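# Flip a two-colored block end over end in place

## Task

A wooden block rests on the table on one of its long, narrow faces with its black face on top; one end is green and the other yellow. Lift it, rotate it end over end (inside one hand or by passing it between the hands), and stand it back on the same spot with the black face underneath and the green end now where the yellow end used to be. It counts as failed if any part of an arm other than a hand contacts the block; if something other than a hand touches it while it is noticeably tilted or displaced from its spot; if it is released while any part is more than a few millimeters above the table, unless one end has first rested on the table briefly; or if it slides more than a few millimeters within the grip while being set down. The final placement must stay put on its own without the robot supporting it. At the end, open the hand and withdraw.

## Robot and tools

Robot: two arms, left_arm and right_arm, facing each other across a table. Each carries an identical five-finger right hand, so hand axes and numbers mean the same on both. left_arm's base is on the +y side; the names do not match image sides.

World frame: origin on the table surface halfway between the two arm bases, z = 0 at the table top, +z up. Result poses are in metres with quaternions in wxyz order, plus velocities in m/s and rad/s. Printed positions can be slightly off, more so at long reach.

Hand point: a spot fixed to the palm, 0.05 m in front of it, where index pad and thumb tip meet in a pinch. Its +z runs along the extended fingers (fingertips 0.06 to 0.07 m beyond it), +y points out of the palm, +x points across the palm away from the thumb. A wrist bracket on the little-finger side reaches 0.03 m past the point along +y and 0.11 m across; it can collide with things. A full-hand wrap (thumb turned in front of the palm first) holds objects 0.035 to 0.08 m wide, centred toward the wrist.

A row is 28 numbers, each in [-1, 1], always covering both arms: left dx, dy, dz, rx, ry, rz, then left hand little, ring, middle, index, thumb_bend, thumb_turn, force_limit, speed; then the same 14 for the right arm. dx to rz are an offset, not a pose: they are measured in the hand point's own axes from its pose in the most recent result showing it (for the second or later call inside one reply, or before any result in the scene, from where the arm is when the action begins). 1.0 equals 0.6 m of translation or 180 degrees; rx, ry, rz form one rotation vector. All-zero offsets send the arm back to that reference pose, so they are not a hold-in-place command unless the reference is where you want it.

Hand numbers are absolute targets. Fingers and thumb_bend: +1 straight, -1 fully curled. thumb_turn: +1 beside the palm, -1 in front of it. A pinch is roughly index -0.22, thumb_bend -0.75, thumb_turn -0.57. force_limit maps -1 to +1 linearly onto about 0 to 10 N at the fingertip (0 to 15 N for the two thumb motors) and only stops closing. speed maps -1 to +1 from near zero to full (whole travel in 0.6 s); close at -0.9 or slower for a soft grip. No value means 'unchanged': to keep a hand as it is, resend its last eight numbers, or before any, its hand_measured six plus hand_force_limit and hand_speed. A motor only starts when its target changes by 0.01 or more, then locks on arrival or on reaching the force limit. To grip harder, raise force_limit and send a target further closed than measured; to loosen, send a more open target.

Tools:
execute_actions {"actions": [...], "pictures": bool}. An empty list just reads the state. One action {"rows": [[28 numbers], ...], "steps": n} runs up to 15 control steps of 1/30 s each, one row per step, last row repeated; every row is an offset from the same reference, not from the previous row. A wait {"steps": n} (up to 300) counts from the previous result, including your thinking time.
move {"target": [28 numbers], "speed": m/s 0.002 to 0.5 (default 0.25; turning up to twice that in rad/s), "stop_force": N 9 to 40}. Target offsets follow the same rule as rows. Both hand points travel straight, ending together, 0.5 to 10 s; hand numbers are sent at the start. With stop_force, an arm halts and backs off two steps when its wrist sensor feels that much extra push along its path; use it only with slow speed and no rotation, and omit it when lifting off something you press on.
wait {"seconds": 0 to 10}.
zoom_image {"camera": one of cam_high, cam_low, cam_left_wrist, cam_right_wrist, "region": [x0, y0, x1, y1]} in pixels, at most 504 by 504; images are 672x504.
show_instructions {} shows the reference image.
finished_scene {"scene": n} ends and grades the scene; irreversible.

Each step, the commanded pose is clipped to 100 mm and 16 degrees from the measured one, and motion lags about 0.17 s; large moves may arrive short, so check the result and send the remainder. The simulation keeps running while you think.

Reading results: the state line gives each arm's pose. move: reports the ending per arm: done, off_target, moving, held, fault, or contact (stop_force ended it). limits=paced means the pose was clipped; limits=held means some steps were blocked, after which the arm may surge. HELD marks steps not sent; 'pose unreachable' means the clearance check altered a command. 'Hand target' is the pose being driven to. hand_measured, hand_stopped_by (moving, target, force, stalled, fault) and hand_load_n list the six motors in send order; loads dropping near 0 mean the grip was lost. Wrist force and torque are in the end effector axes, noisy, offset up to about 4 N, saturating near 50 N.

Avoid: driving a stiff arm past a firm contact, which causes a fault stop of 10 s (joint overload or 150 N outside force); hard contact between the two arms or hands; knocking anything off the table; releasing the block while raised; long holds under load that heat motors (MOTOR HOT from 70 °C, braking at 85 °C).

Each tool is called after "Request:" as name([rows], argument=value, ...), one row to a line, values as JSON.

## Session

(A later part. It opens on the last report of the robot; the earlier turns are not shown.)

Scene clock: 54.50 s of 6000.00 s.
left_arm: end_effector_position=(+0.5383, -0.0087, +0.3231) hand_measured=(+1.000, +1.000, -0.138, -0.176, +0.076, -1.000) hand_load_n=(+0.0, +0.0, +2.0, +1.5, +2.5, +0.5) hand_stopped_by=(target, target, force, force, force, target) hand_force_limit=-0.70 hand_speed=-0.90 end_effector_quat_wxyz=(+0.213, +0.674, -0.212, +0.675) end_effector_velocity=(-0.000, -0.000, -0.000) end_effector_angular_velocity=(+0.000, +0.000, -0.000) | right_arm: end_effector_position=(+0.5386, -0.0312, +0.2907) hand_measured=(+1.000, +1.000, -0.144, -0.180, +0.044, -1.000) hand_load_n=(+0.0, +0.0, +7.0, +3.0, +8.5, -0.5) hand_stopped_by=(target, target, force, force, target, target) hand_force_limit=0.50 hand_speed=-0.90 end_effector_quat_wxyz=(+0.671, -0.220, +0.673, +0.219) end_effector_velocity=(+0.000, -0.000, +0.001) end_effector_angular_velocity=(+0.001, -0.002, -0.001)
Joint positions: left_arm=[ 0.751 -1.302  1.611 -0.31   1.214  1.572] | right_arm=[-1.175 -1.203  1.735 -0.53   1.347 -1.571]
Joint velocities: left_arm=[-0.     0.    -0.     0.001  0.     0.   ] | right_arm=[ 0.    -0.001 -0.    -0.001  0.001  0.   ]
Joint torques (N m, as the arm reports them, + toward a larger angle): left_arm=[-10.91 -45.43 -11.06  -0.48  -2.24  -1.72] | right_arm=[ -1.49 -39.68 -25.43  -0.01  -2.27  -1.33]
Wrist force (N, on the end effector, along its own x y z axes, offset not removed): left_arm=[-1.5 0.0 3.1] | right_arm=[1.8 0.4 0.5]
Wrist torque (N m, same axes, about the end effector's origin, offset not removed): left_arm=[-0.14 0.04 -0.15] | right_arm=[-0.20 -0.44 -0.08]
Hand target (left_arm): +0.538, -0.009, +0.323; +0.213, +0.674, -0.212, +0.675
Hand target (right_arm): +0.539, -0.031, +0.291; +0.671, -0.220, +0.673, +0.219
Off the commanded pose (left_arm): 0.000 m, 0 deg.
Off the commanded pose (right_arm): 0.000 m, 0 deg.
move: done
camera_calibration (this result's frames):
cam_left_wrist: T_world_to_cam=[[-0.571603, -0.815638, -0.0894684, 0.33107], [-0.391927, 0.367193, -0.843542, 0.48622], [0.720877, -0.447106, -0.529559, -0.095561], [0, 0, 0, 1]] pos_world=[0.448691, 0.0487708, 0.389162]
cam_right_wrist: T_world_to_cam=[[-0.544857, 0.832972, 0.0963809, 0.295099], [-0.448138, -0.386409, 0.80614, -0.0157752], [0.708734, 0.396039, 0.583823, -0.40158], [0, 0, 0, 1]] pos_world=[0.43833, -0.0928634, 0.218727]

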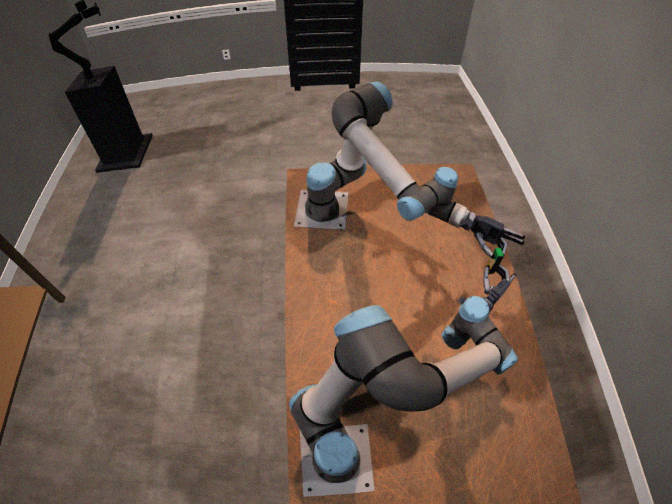

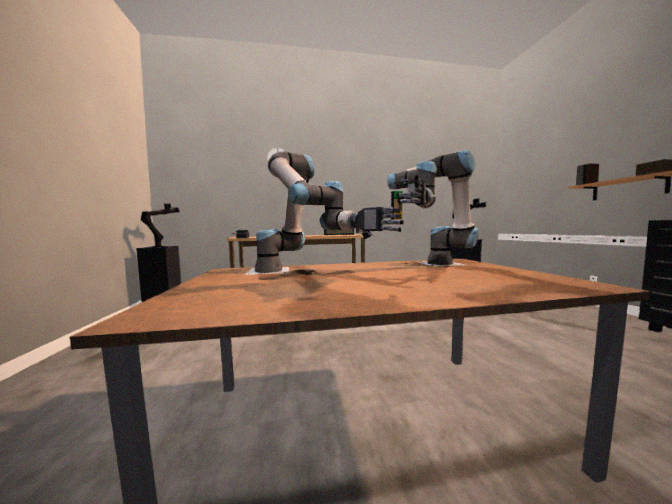

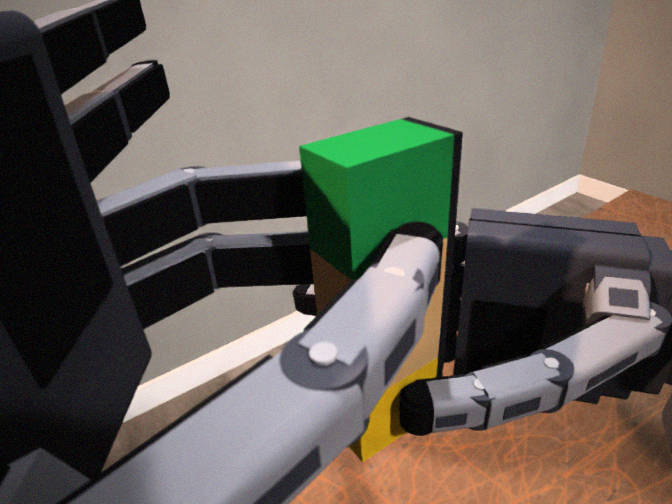

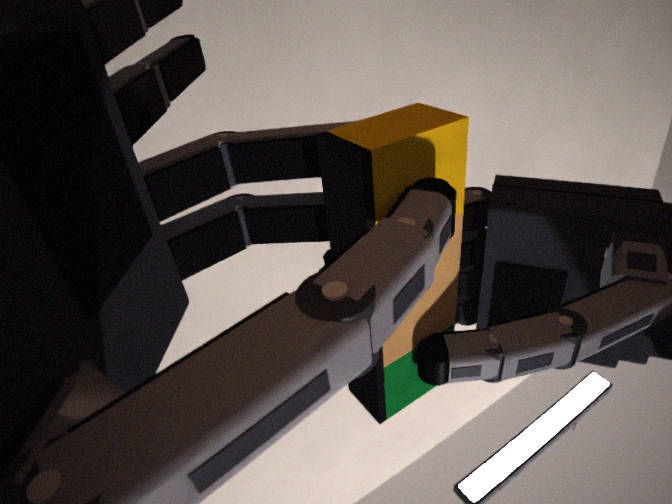

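Request:
move(target=[0,0,0,0,0,0,1,1,-0.45,-0.45,-0.2,-1,0.3,-0.9,0,0,0,0,0,0,1,1,-0.45,-0.4,0.04,-1,0.5,-0.9])

Request:
move(target=[0,0,0,0,0,0,1,1,-0.45,-0.45,0.04,-1,0.3,-0.9,0,0,0,0,0,0,1,1,0.1,0.1,0.3,-1,0.5,-0.85])

Scene clock: 57.03 s of 6000.00 s.
left_arm: end_effector_position=(+0.5383, -0.0087, +0.3231) hand_measured=(+1.000, +1.000, -0.156, -0.196, +0.078, -1.000) hand_load_n=(+0.0, +0.0, +7.0, +6.5, +6.5, +1.5) hand_stopped_by=(target, target, force, force, force, target) hand_force_limit=0.30 hand_speed=-0.90 end_effector_quat_wxyz=(+0.213, +0.674, -0.212, +0.675) end_effector_velocity=(+0.000, +0.000, +0.000) end_effector_angular_velocity=(-0.000, -0.000, +0.000) | right_arm: end_effector_position=(+0.5386, -0.0312, +0.2907) hand_measured=(+1.000, +1.000, -0.144, -0.180, +0.044, -1.000) hand_load_n=(+0.0, +0.0, +8.5, +3.0, +7.0, -2.0) hand_stopped_by=(target, target, force, force, target, target) hand_force_limit=0.50 hand_speed=-0.90 end_effector_quat_wxyz=(+0.671, -0.220, +0.673, +0.219) end_effector_velocity=(-0.000, +0.000, -0.001) end_effector_angular_velocity=(-0.000, +0.001, +0.001)
Joint positions: left_arm=[ 0.751 -1.302  1.611 -0.31   1.214  1.572] | right_arm=[-1.175 -1.203  1.735 -0.53   1.347 -1.571]
Joint velocities: left_arm=[ 0. -0. -0. -0.  0.  0.] | right_arm=[-0.     0.001 -0.     0.    -0.001  0.   ]
Joint torques (N m, as the arm reports them, + toward a larger angle): left_arm=[-10.56 -44.35 -11.07  -0.53  -1.88  -1.69] | right_arm=[ -1.69 -39.04 -25.39  -0.22  -0.95  -1.27]
Wrist force (N, on the end effector, along its own x y z axes, offset not removed): left_arm=[-2.1 0.4 4.4] | right_arm=[1.3 1.5 -1.7]
Wrist torque (N m, same axes, about the end effector's origin, offset not removed): left_arm=[0.03 0.30 -0.15] | right_arm=[-0.23 -0.28 -0.10]
Hand target (left_arm): +0.538, -0.009, +0.323; +0.213, +0.674, -0.212, +0.675
Hand target (right_arm): +0.539, -0.031, +0.291; +0.671, -0.220, +0.673, +0.219
Off the commanded pose (left_arm): 0.000 m, 0 deg.
Off the commanded pose (right_arm): 0.000 m, 0 deg.
move: done
camera_calibration (this result's frames):
cam_left_wrist: T_world_to_cam=[[-0.571602, -0.815639, -0.0894698, 0.33107], [-0.391929, 0.367195, -0.84354, 0.486218], [0.720876, -0.447103, -0.529562, -0.0955603], [0, 0, 0, 1]] pos_world=[0.448691, 0.0487714, 0.38916]
cam_right_wrist: T_world_to_cam=[[-0.544857, 0.832972, 0.0963804, 0.295099], [-0.44814, -0.386409, 0.806138, -0.0157754], [0.708732, 0.396038, 0.583826, -0.401581], [0, 0, 0, 1]] pos_world=[0.43833, -0.0928636, 0.218729]

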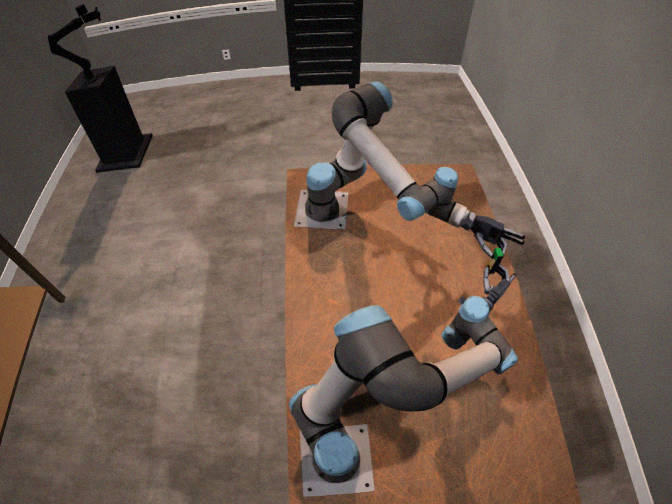

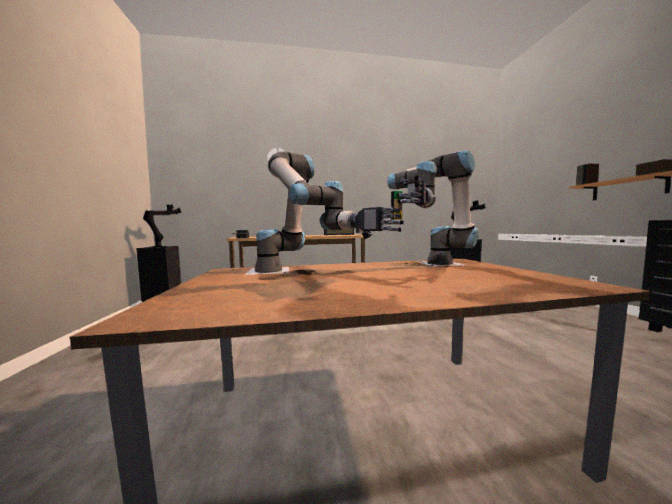

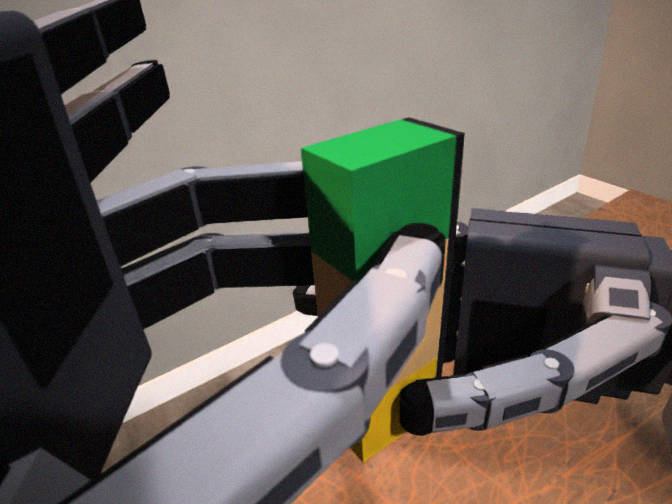

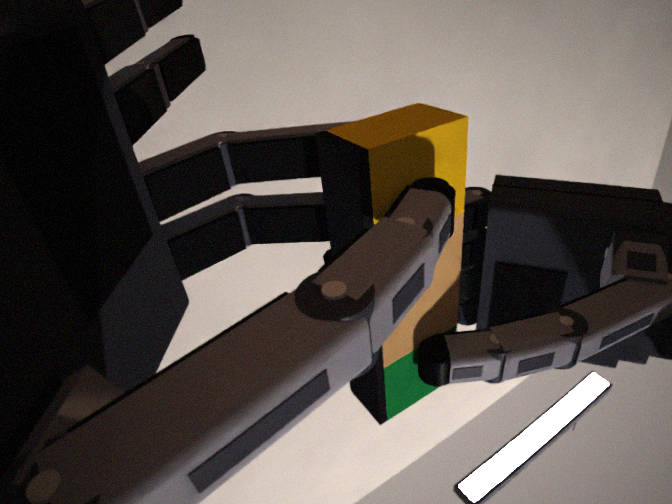

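Scene clock: 58.93 s of 6000.00 s.
left_arm: end_effector_position=(+0.5383, -0.0087, +0.3231) hand_measured=(+1.000, +1.000, -0.156, -0.196, +0.074, -1.000) hand_load_n=(+0.0, +0.0, +6.5, +3.5, +9.5, +1.0) hand_stopped_by=(target, target, force, force, force, target) hand_force_limit=0.30 hand_speed=-0.90 end_effector_quat_wxyz=(+0.213, +0.674, -0.212, +0.675) end_effector_velocity=(-0.001, -0.001, -0.000) end_effector_angular_velocity=(+0.000, +0.000, -0.001) | right_arm: end_effector_position=(+0.5386, -0.0312, +0.2907) hand_measured=(+1.000, +1.000, +0.100, +0.100, +0.300, -1.000) hand_load_n=(+0.0, +0.0, +0.0, +0.0, +0.0, +0.0) hand_stopped_by=(target, target, target, target, target, target) hand_force_limit=0.50 hand_speed=-0.85 end_effector_quat_wxyz=(+0.671, -0.220, +0.673, +0.219) end_effector_velocity=(-0.000, -0.000, -0.000) end_effector_angular_velocity=(-0.000, +0.001, -0.000)
Joint positions: left_arm=[ 0.751 -1.302  1.611 -0.31   1.214  1.572] | right_arm=[-1.175 -1.203  1.735 -0.53   1.347 -1.571]
Joint velocities: left_arm=[-0.001  0.    -0.     0.     0.    -0.   ] | right_arm=[-0.    -0.     0.     0.001  0.    -0.   ]
Joint torques (N m, as the arm reports them, + toward a larger angle): left_arm=[-11.   -44.36 -11.58  -0.54   2.27  -1.66] | right_arm=[ -1.58 -38.55 -25.39  -3.47  -0.98  -1.22]
Wrist force (N, on the end effector, along its own x y z axes, offset not removed): left_arm=[-1.8 1.9 2.4] | right_arm=[0.3 -3.2 1.1]
Wrist torque (N m, same axes, about the end effector's origin, offset not removed): left_arm=[0.15 0.02 -0.06] | right_arm=[-0.60 -0.36 -0.23]
Hand target (left_arm): +0.538, -0.009, +0.323; +0.213, +0.674, -0.212, +0.675
Hand target (right_arm): +0.539, -0.031, +0.291; +0.671, -0.220, +0.673, +0.219
Off the commanded pose (left_arm): 0.000 m, 0 deg.
Off the commanded pose (right_arm): 0.000 m, 0 deg.
move: done
camera_calibration (this result's frames):
cam_left_wrist: T_world_to_cam=[[-0.571576, -0.815657, -0.0894703, 0.331065], [-0.391941, 0.367184, -0.843539, 0.486224], [0.72089, -0.44708, -0.529563, -0.0955692], [0, 0, 0, 1]] pos_world=[0.448695, 0.0487741, 0.389159]
cam_right_wrist: T_world_to_cam=[[-0.544857, 0.832972, 0.0963799, 0.295099], [-0.44814, -0.386409, 0.806138, -0.0157752], [0.708732, 0.396038, 0.583826, -0.401581], [0, 0, 0, 1]] pos_world=[0.43833, -0.0928635, 0.218729]

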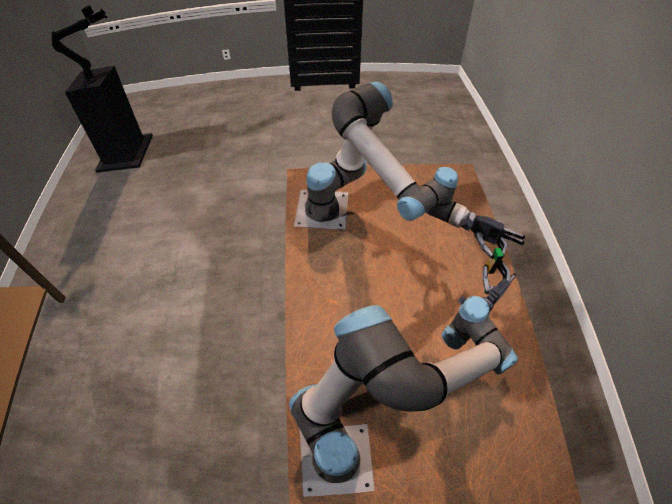

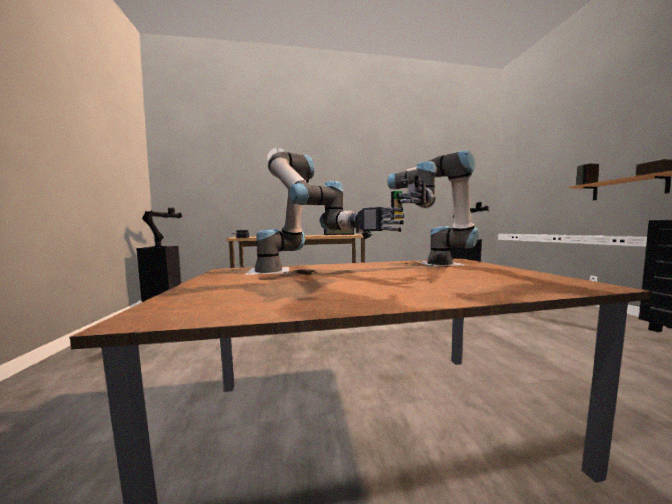

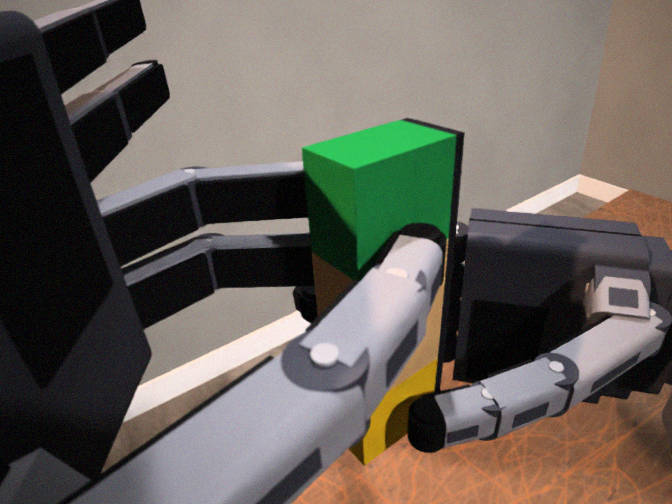

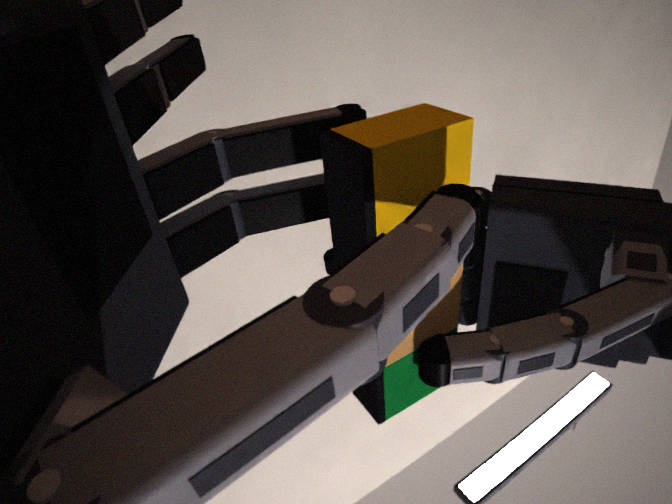

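Request:
move(target=[0,0,0,0,0,0,1,1,-0.45,-0.45,0.04,-1,0.3,-0.9,0,-0.3,-0.21,0,0,0,1,1,0.1,0.1,0.3,-1,0.5,-0.85], speed=0.2)

Request:
move(target=[-0.413,-0.129,-0.011,0,-0.31,0.392,1,1,-0.45,-0.45,0.04,-1,0.3,-0.9,0,-0.35,-0.2,0,0,0,1,1,0.1,0.1,0.3,-1,0.5,-0.85], speed=0.3)

Request:
zoom_image(camera="cam_low", region=[380,250,460,310])

Scene clock: 64.33 s of 6000.00 s.
left_arm: end_effector_position=(+0.5383, -0.0087, +0.3231) hand_measured=(+1.000, +1.000, -0.156, -0.196, +0.074, -1.000) hand_load_n=(+0.0, +0.0, +6.5, +3.5, +9.5, +1.0) hand_stopped_by=(target, target, force, force, force, target) hand_force_limit=0.30 hand_speed=-0.90 end_effector_quat_wxyz=(+0.213, +0.674, -0.212, +0.675) end_effector_velocity=(+0.000, +0.001, +0.001) end_effector_angular_velocity=(-0.000, -0.000, +0.001) | right_arm: end_effector_position=(+0.5435, -0.2506, +0.2907) hand_measured=(+1.000, +1.000, +0.100, +0.100, +0.300, -1.000) hand_load_n=(+0.0, +0.0, +0.0, +0.0, +0.0, +0.0) hand_stopped_by=(target, target, target, target, target, target) hand_force_limit=0.50 hand_speed=-0.85 end_effector_quat_wxyz=(+0.671, -0.220, +0.673, +0.219) end_effector_velocity=(-0.000, -0.001, -0.000) end_effector_angular_velocity=(+0.000, -0.000, +0.002)
Joint positions: left_arm=[ 0.751 -1.302  1.611 -0.31   1.214  1.572] | right_arm=[-1.674 -1.409  2.01  -0.597  0.849 -1.574]
Joint velocities: left_arm=[ 0.001 -0.001  0.     0.001  0.     0.   ] | right_arm=[-0.004  0.     0.001 -0.001 -0.006  0.   ]
Joint torques (N m, as the arm reports them, + toward a larger angle): left_arm=[-10.62 -44.5  -12.65  -0.56   0.02  -1.73] | right_arm=[ -8.74 -30.01 -11.19  -3.19  -2.56  -1.41]
Wrist force (N, on the end effector, along its own x y z axes, offset not removed): left_arm=[-1.6 0.4 0.3] | right_arm=[1.6 -2.5 -0.6]
Wrist torque (N m, same axes, about the end effector's origin, offset not removed): left_arm=[-0.07 0.10 -0.03] | right_arm=[-0.44 -0.38 -0.11]
Hand target (left_arm): +0.538, -0.009, +0.323; +0.213, +0.674, -0.212, +0.675
Hand target (right_arm): +0.543, -0.251, +0.291; +0.671, -0.220, +0.673, +0.219
Off the commanded pose (left_arm): 0.000 m, 0 deg.
Off the commanded pose (right_arm): 0.000 m, 0 deg.
After step 90, 0.77 s passed at rest.
move: done
camera_calibration (this result's frames):
cam_left_wrist: T_world_to_cam=[[-0.571602, -0.815638, -0.0894703, 0.331071], [-0.39193, 0.367197, -0.843539, 0.486217], [0.720876, -0.447102, -0.529563, -0.0955598], [0, 0, 0, 1]] pos_world=[0.448691, 0.0487716, 0.389159]
cam_right_wrist: T_world_to_cam=[[-0.544832, 0.83312, 0.0952264, 0.480854], [-0.448316, -0.385371, 0.806537, -0.0981025], [0.70864, 0.396736, 0.583464, -0.31774], [0, 0, 0, 1]] pos_world=[0.443167, -0.312357, 0.218723]

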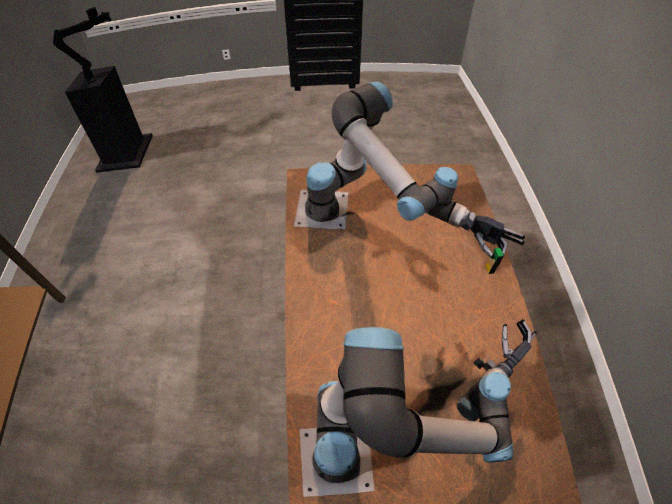

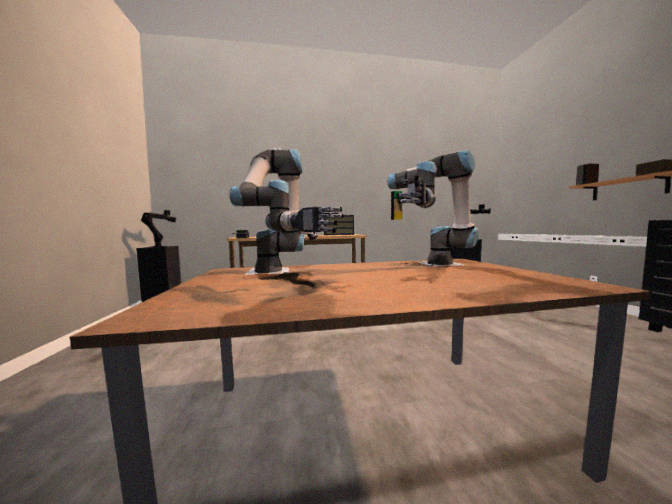

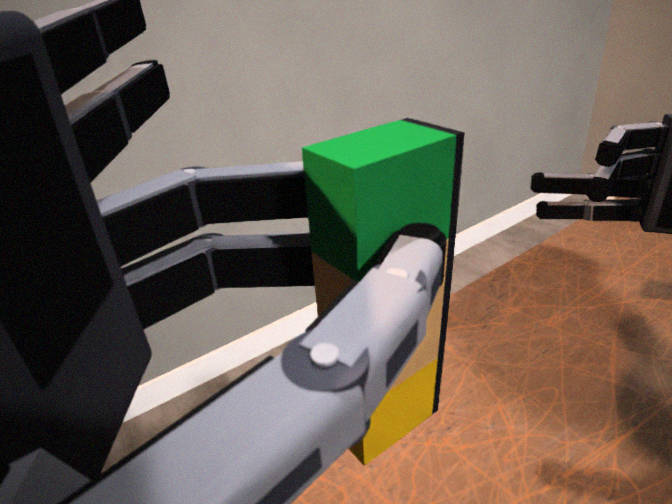

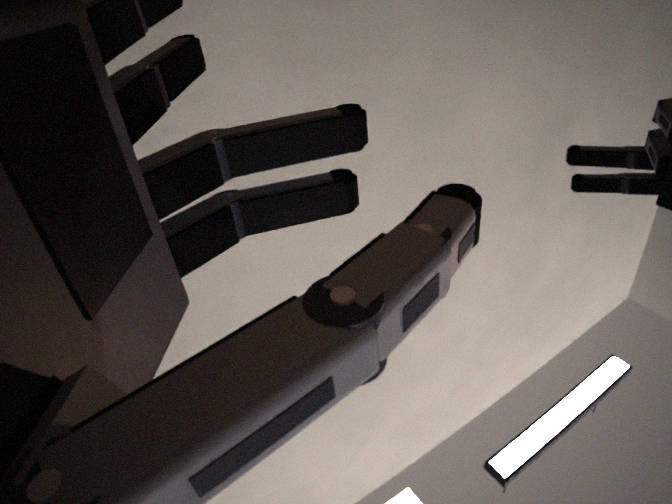

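Scene clock: 67.47 s of 6000.00 s.
left_arm: end_effector_position=(+0.5774, +0.0583, +0.0749) hand_measured=(+1.000, +1.000, -0.156, -0.196, +0.074, -1.000) hand_load_n=(+0.0, +0.0, +6.5, +3.5, +9.5, +0.5) hand_stopped_by=(target, target, force, force, force, target) hand_force_limit=0.30 hand_speed=-0.90 end_effector_quat_wxyz=(-0.316, +0.655, -0.617, +0.300) end_effector_velocity=(+0.000, +0.000, -0.004) end_effector_angular_velocity=(+0.011, +0.005, +0.004) | right_arm: end_effector_position=(+0.5709, -0.4907, +0.2906) hand_measured=(+1.000, +1.000, +0.100, +0.100, +0.300, -1.000) hand_load_n=(+0.0, +0.0, +0.0, +0.0, +0.0, +0.0) hand_stopped_by=(target, target, target, target, target, target) hand_force_limit=0.50 hand_speed=-0.85 end_effector_quat_wxyz=(+0.671, -0.221, +0.673, +0.219) end_effector_velocity=(+0.000, -0.001, +0.000) end_effector_angular_velocity=(-0.001, -0.001, -0.000)
Joint positions: left_arm=[ 0.674 -0.616  0.825  0.842  0.797  2.253] | right_arm=[-2.203 -1.322  1.898 -0.565  0.32  -1.584]
Joint velocities: left_arm=[-0.     0.014 -0.015  0.016 -0.003 -0.004] | right_arm=[-0.002  0.001 -0.002  0.001 -0.001 -0.001]
Joint torques (N m, as the arm reports them, + toward a larger angle): left_arm=[-10.6  -48.81 -30.56   3.04  -3.34  -2.28] | right_arm=[ -6.42 -21.58 -24.25   1.44  -2.89  -1.35]
Wrist force (N, on the end effector, along its own x y z axes, offset not removed): left_arm=[-1.0 0.4 1.0] | right_arm=[1.8 -1.7 1.0]
Wrist torque (N m, same axes, about the end effector's origin, offset not removed): left_arm=[0.02 -0.05 0.01] | right_arm=[-0.32 -0.41 -0.14]
Hand target (left_arm): +0.577, +0.058, +0.075; -0.316, +0.655, -0.617, +0.300
Hand target (right_arm): +0.571, -0.491, +0.291; +0.671, -0.221, +0.673, +0.219
Off the commanded pose (left_arm): 0.001 m, 0 deg.
Off the commanded pose (right_arm): 0.001 m, 0 deg.
move: done
camera_calibration (this result's frames):
cam_left_wrist: T_world_to_cam=[[-0.622543, 0.0505803, -0.78095, 0.416549], [-0.41965, 0.820728, 0.387685, 0.164872], [0.660556, 0.569076, -0.489712, -0.252598], [0, 0, 0, 1]] pos_world=[0.495363, -0.0126372, 0.137685]
cam_right_wrist: T_world_to_cam=[[-0.54478, 0.833245, 0.0944279, 0.696117], [-0.447956, -0.384355, 0.807222, -0.178188], [0.708908, 0.397459, 0.582646, -0.241493], [0, 0, 0, 1]] pos_world=[0.470607, -0.55254, 0.218809]

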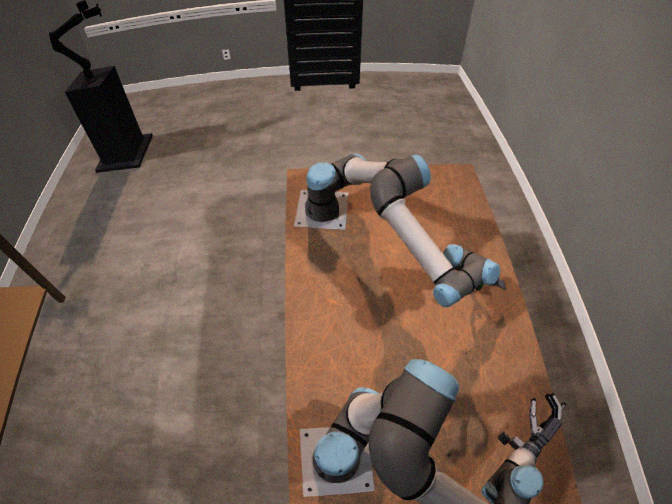

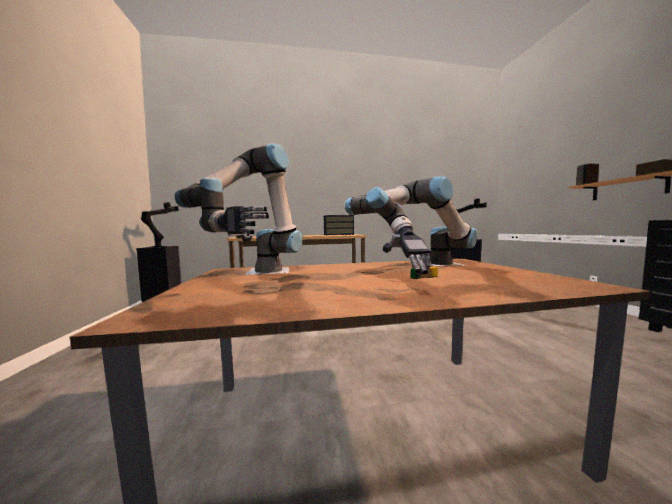

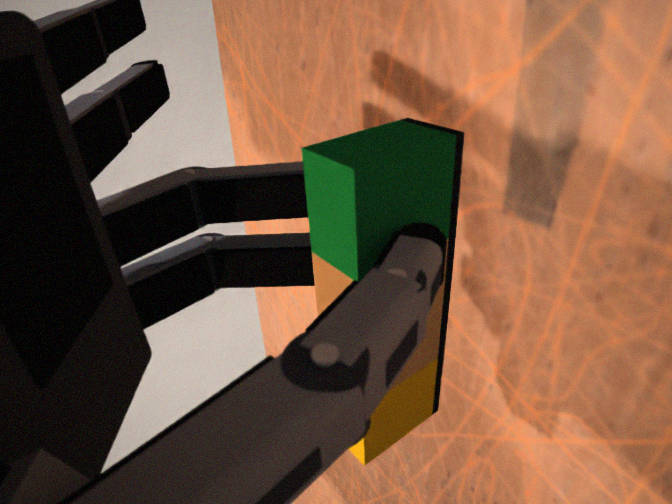

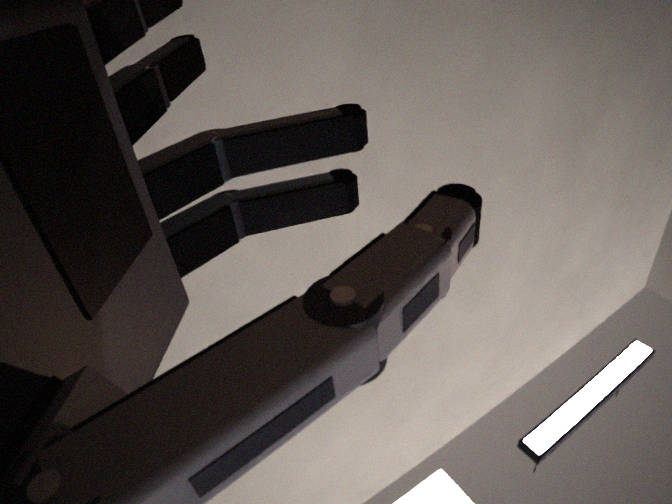

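Region (380, 250, 460, 310) of cam_low's 672x504 image, scaled by 6.300, with more detail than that image has; it fills the top 378 rows of this view, and the rest is white.

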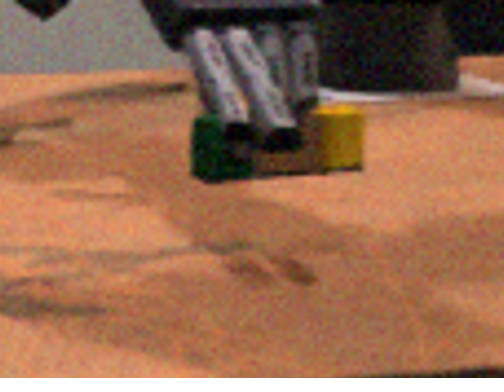

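Request:
move(target=[0.001,0.047,0.037,0,0.0027,-0.0035,1,1,-0.45,-0.45,0.04,-1,0.3,-0.9,0,0,0,0,0,0,1,1,0.1,0.1,0.3,-1,0.5,-0.85], speed=0.04)

Request:
zoom_image(camera="cam_low", region=[380,250,460,310])

Scene clock: 70.30 s of 6000.00 s.
left_arm: end_effector_position=(+0.5774, +0.0576, +0.0391) hand_measured=(+1.000, +1.000, -0.156, -0.196, +0.074, -1.000) hand_load_n=(+0.0, +0.0, +6.5, +3.5, +9.5, +0.5) hand_stopped_by=(target, target, force, force, force, target) hand_force_limit=0.30 hand_speed=-0.90 end_effector_quat_wxyz=(-0.312, +0.657, -0.615, +0.304) end_effector_velocity=(+0.000, -0.001, -0.001) end_effector_angular_velocity=(-0.003, -0.001, -0.001) | right_arm: end_effector_position=(+0.5709, -0.4907, +0.2906) hand_measured=(+1.000, +1.000, +0.100, +0.100, +0.300, -1.000) hand_load_n=(+0.0, +0.0, +0.0, +0.0, +0.0, +0.0) hand_stopped_by=(target, target, target, target, target, target) hand_force_limit=0.50 hand_speed=-0.85 end_effector_quat_wxyz=(+0.671, -0.221, +0.673, +0.219) end_effector_velocity=(-0.000, +0.000, +0.000) end_effector_angular_velocity=(+0.000, +0.000, -0.001)
Joint positions: left_arm=[ 0.675 -0.597  0.878  0.759  0.803  2.25 ] | right_arm=[-2.203 -1.322  1.898 -0.565  0.32  -1.584]
Joint velocities: left_arm=[-0.    -0.     0.002 -0.004  0.    -0.   ] | right_arm=[ 0.    -0.001  0.     0.001  0.001 -0.   ]
Joint torques (N m, as the arm reports them, + toward a larger angle): left_arm=[ 11.85 -49.81  -8.2    0.1    1.14  -1.67] | right_arm=[  6.42 -33.04 -10.6   -2.47   2.8    1.66]
Wrist force (N, on the end effector, along its own x y z axes, offset not removed): left_arm=[-1.0 0.0 2.5] | right_arm=[0.9 -1.5 1.0]
Wrist torque (N m, same axes, about the end effector's origin, offset not removed): left_arm=[-0.16 -0.04 -0.16] | right_arm=[-0.20 -0.36 -0.09]
Hand target (left_arm): +0.577, +0.058, +0.039; -0.312, +0.657, -0.615, +0.304
Hand target (right_arm): +0.571, -0.491, +0.291; +0.671, -0.221, +0.673, +0.219
Off the commanded pose (left_arm): 0.000 m, 0 deg.
Off the commanded pose (right_arm): 0.000 m, 0 deg.
move: done
camera_calibration (this result's frames):
cam_left_wrist: T_world_to_cam=[[-0.621919, 0.0396536, -0.782077, 0.388963], [-0.420121, 0.825924, 0.375963, 0.179751], [0.660845, 0.562385, -0.496998, -0.269203], [0, 0, 0, 1]] pos_world=[0.495322, -0.0124886, 0.102826]
cam_right_wrist: T_world_to_cam=[[-0.544776, 0.833248, 0.0944268, 0.69612], [-0.447958, -0.384352, 0.807222, -0.178186], [0.708909, 0.397456, 0.582646, -0.241494], [0, 0, 0, 1]] pos_world=[0.470607, -0.552543, 0.218809]

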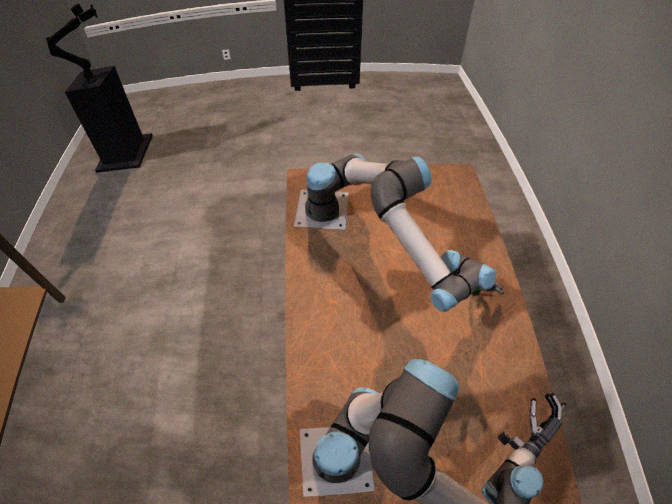

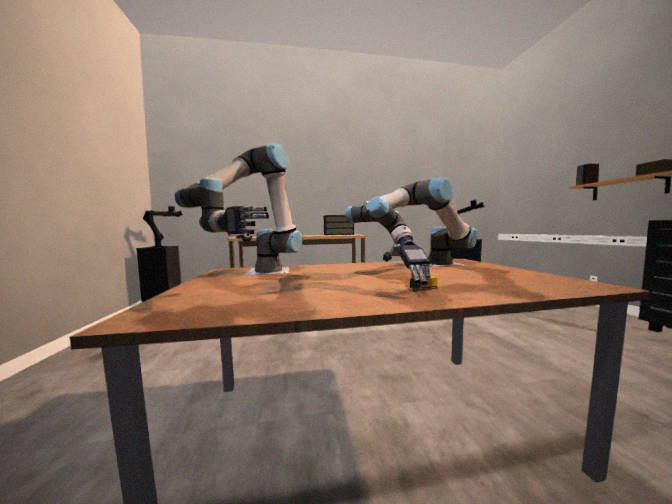

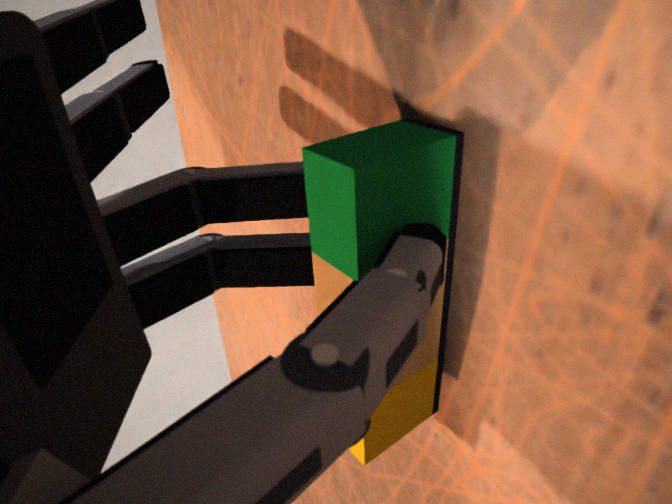

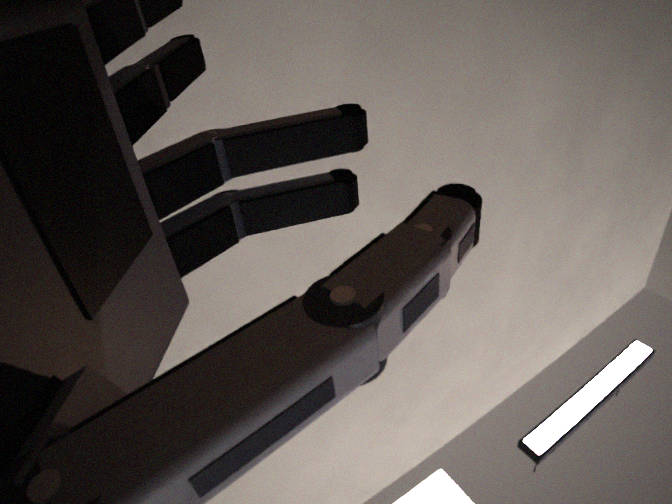

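Region (380, 250, 460, 310) of cam_low's 672x504 image, scaled by 6.300, with more detail than that image has; it fills the top 378 rows of this view, and the rest is white.

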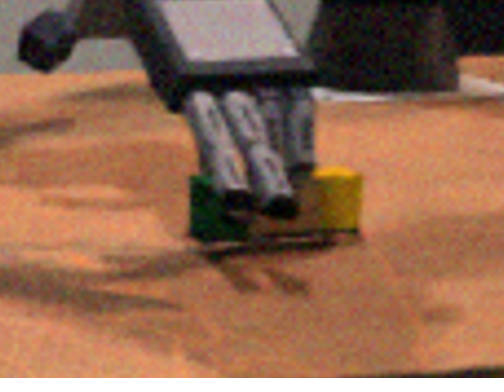

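Request:
move(target=[-0.001,0.0105,0.0083,0,0,0,1,1,-0.45,-0.45,0.04,-1,0.3,-0.9,0,0,0,0,0,0,1,1,0.1,0.1,0.3,-1,0.5,-0.85], speed=0.005, stop_force=9)

Request:
zoom_image(camera="cam_low", region=[380,250,460,310])

Scene clock: 73.77 s of 6000.00 s.
left_arm: end_effector_position=(+0.5773, +0.0581, +0.0311) hand_measured=(+1.000, +1.000, -0.156, -0.196, +0.074, -1.000) hand_load_n=(+0.0, +0.0, +6.5, +3.0, +9.5, +0.5) hand_stopped_by=(target, target, force, force, force, target) hand_force_limit=0.30 hand_speed=-0.90 end_effector_quat_wxyz=(-0.312, +0.657, -0.615, +0.304) end_effector_velocity=(+0.000, -0.000, -0.001) end_effector_angular_velocity=(-0.000, -0.000, -0.000) | right_arm: end_effector_position=(+0.5709, -0.4907, +0.2906) hand_measured=(+1.000, +1.000, +0.100, +0.100, +0.300, -1.000) hand_load_n=(+0.0, +0.0, +0.0, +0.0, +0.0, +0.0) hand_stopped_by=(target, target, target, target, target, target) hand_force_limit=0.50 hand_speed=-0.85 end_effector_quat_wxyz=(+0.671, -0.221, +0.673, +0.219) end_effector_velocity=(-0.000, +0.000, +0.000) end_effector_angular_velocity=(+0.001, +0.001, +0.001)
Joint positions: left_arm=[ 0.675 -0.591  0.888  0.743  0.803  2.251] | right_arm=[-2.203 -1.322  1.898 -0.565  0.32  -1.584]
Joint velocities: left_arm=[-0.     0.001  0.    -0.001 -0.     0.   ] | right_arm=[ 0.    -0.     0.     0.002 -0.     0.   ]
Joint torques (N m, as the arm reports them, + toward a larger angle): left_arm=[ 11.22 -49.06  -7.74  -0.33   1.33   2.12] | right_arm=[  4.95 -32.15 -10.96  -2.25   2.79   1.44]
Wrist force (N, on the end effector, along its own x y z axes, offset not removed): left_arm=[0.2 -1.1 0.4] | right_arm=[0.0 -2.6 2.0]
Wrist torque (N m, same axes, about the end effector's origin, offset not removed): left_arm=[-0.11 -0.18 0.04] | right_arm=[-0.59 -0.20 -0.20]
Hand target (left_arm): +0.577, +0.058, +0.031; -0.312, +0.657, -0.615, +0.304
Hand target (right_arm): +0.571, -0.491, +0.291; +0.671, -0.221, +0.673, +0.219
Off the commanded pose (left_arm): 0.000 m, 0 deg.
Off the commanded pose (right_arm): 0.000 m, 0 deg.
move: done
camera_calibration (this result's frames):
cam_left_wrist: T_world_to_cam=[[-0.621912, 0.0396485, -0.782082, 0.382693], [-0.420127, 0.825924, 0.375956, 0.182365], [0.660847, 0.562386, -0.496995, -0.273412], [0, 0, 0, 1]] pos_world=[0.495302, -0.0120299, 0.0948517]
cam_right_wrist: T_world_to_cam=[[-0.544781, 0.833245, 0.0944285, 0.696117], [-0.447955, -0.384355, 0.807222, -0.178188], [0.708908, 0.397459, 0.582646, -0.241493], [0, 0, 0, 1]] pos_world=[0.470607, -0.55254, 0.218809]

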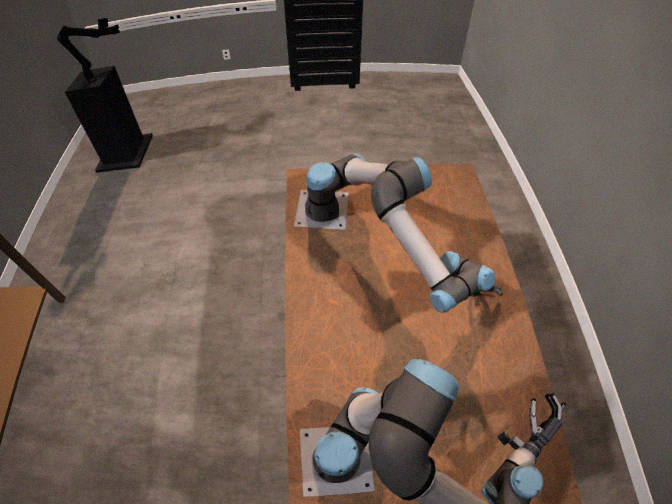

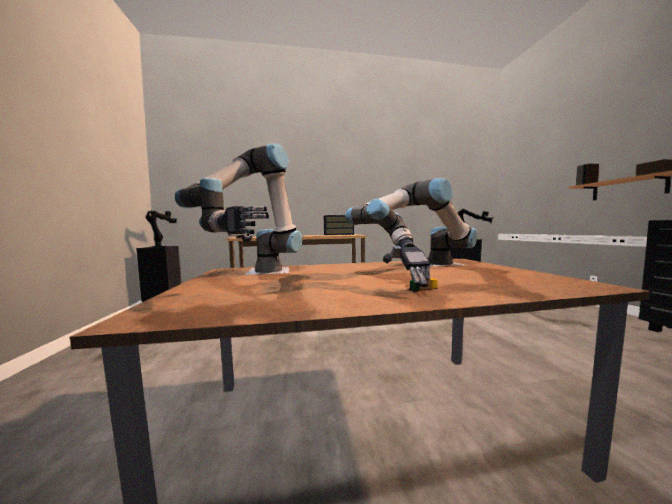

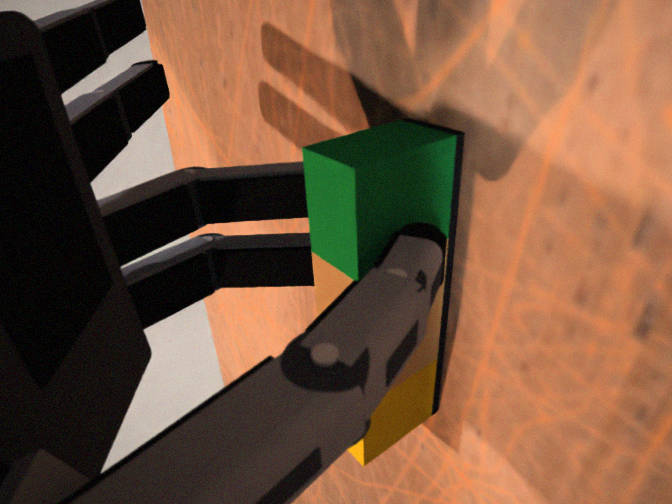

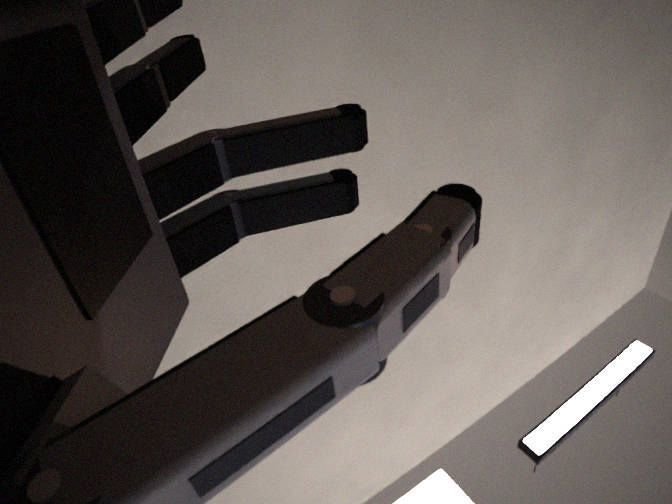

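Region (380, 250, 460, 310) of cam_low's 672x504 image, scaled by 6.300, with more detail than that image has; it fills the top 378 rows of this view, and the rest is white.

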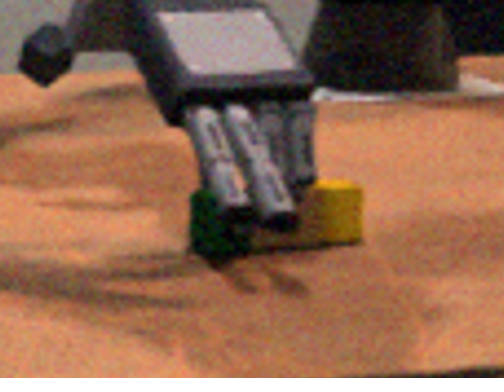

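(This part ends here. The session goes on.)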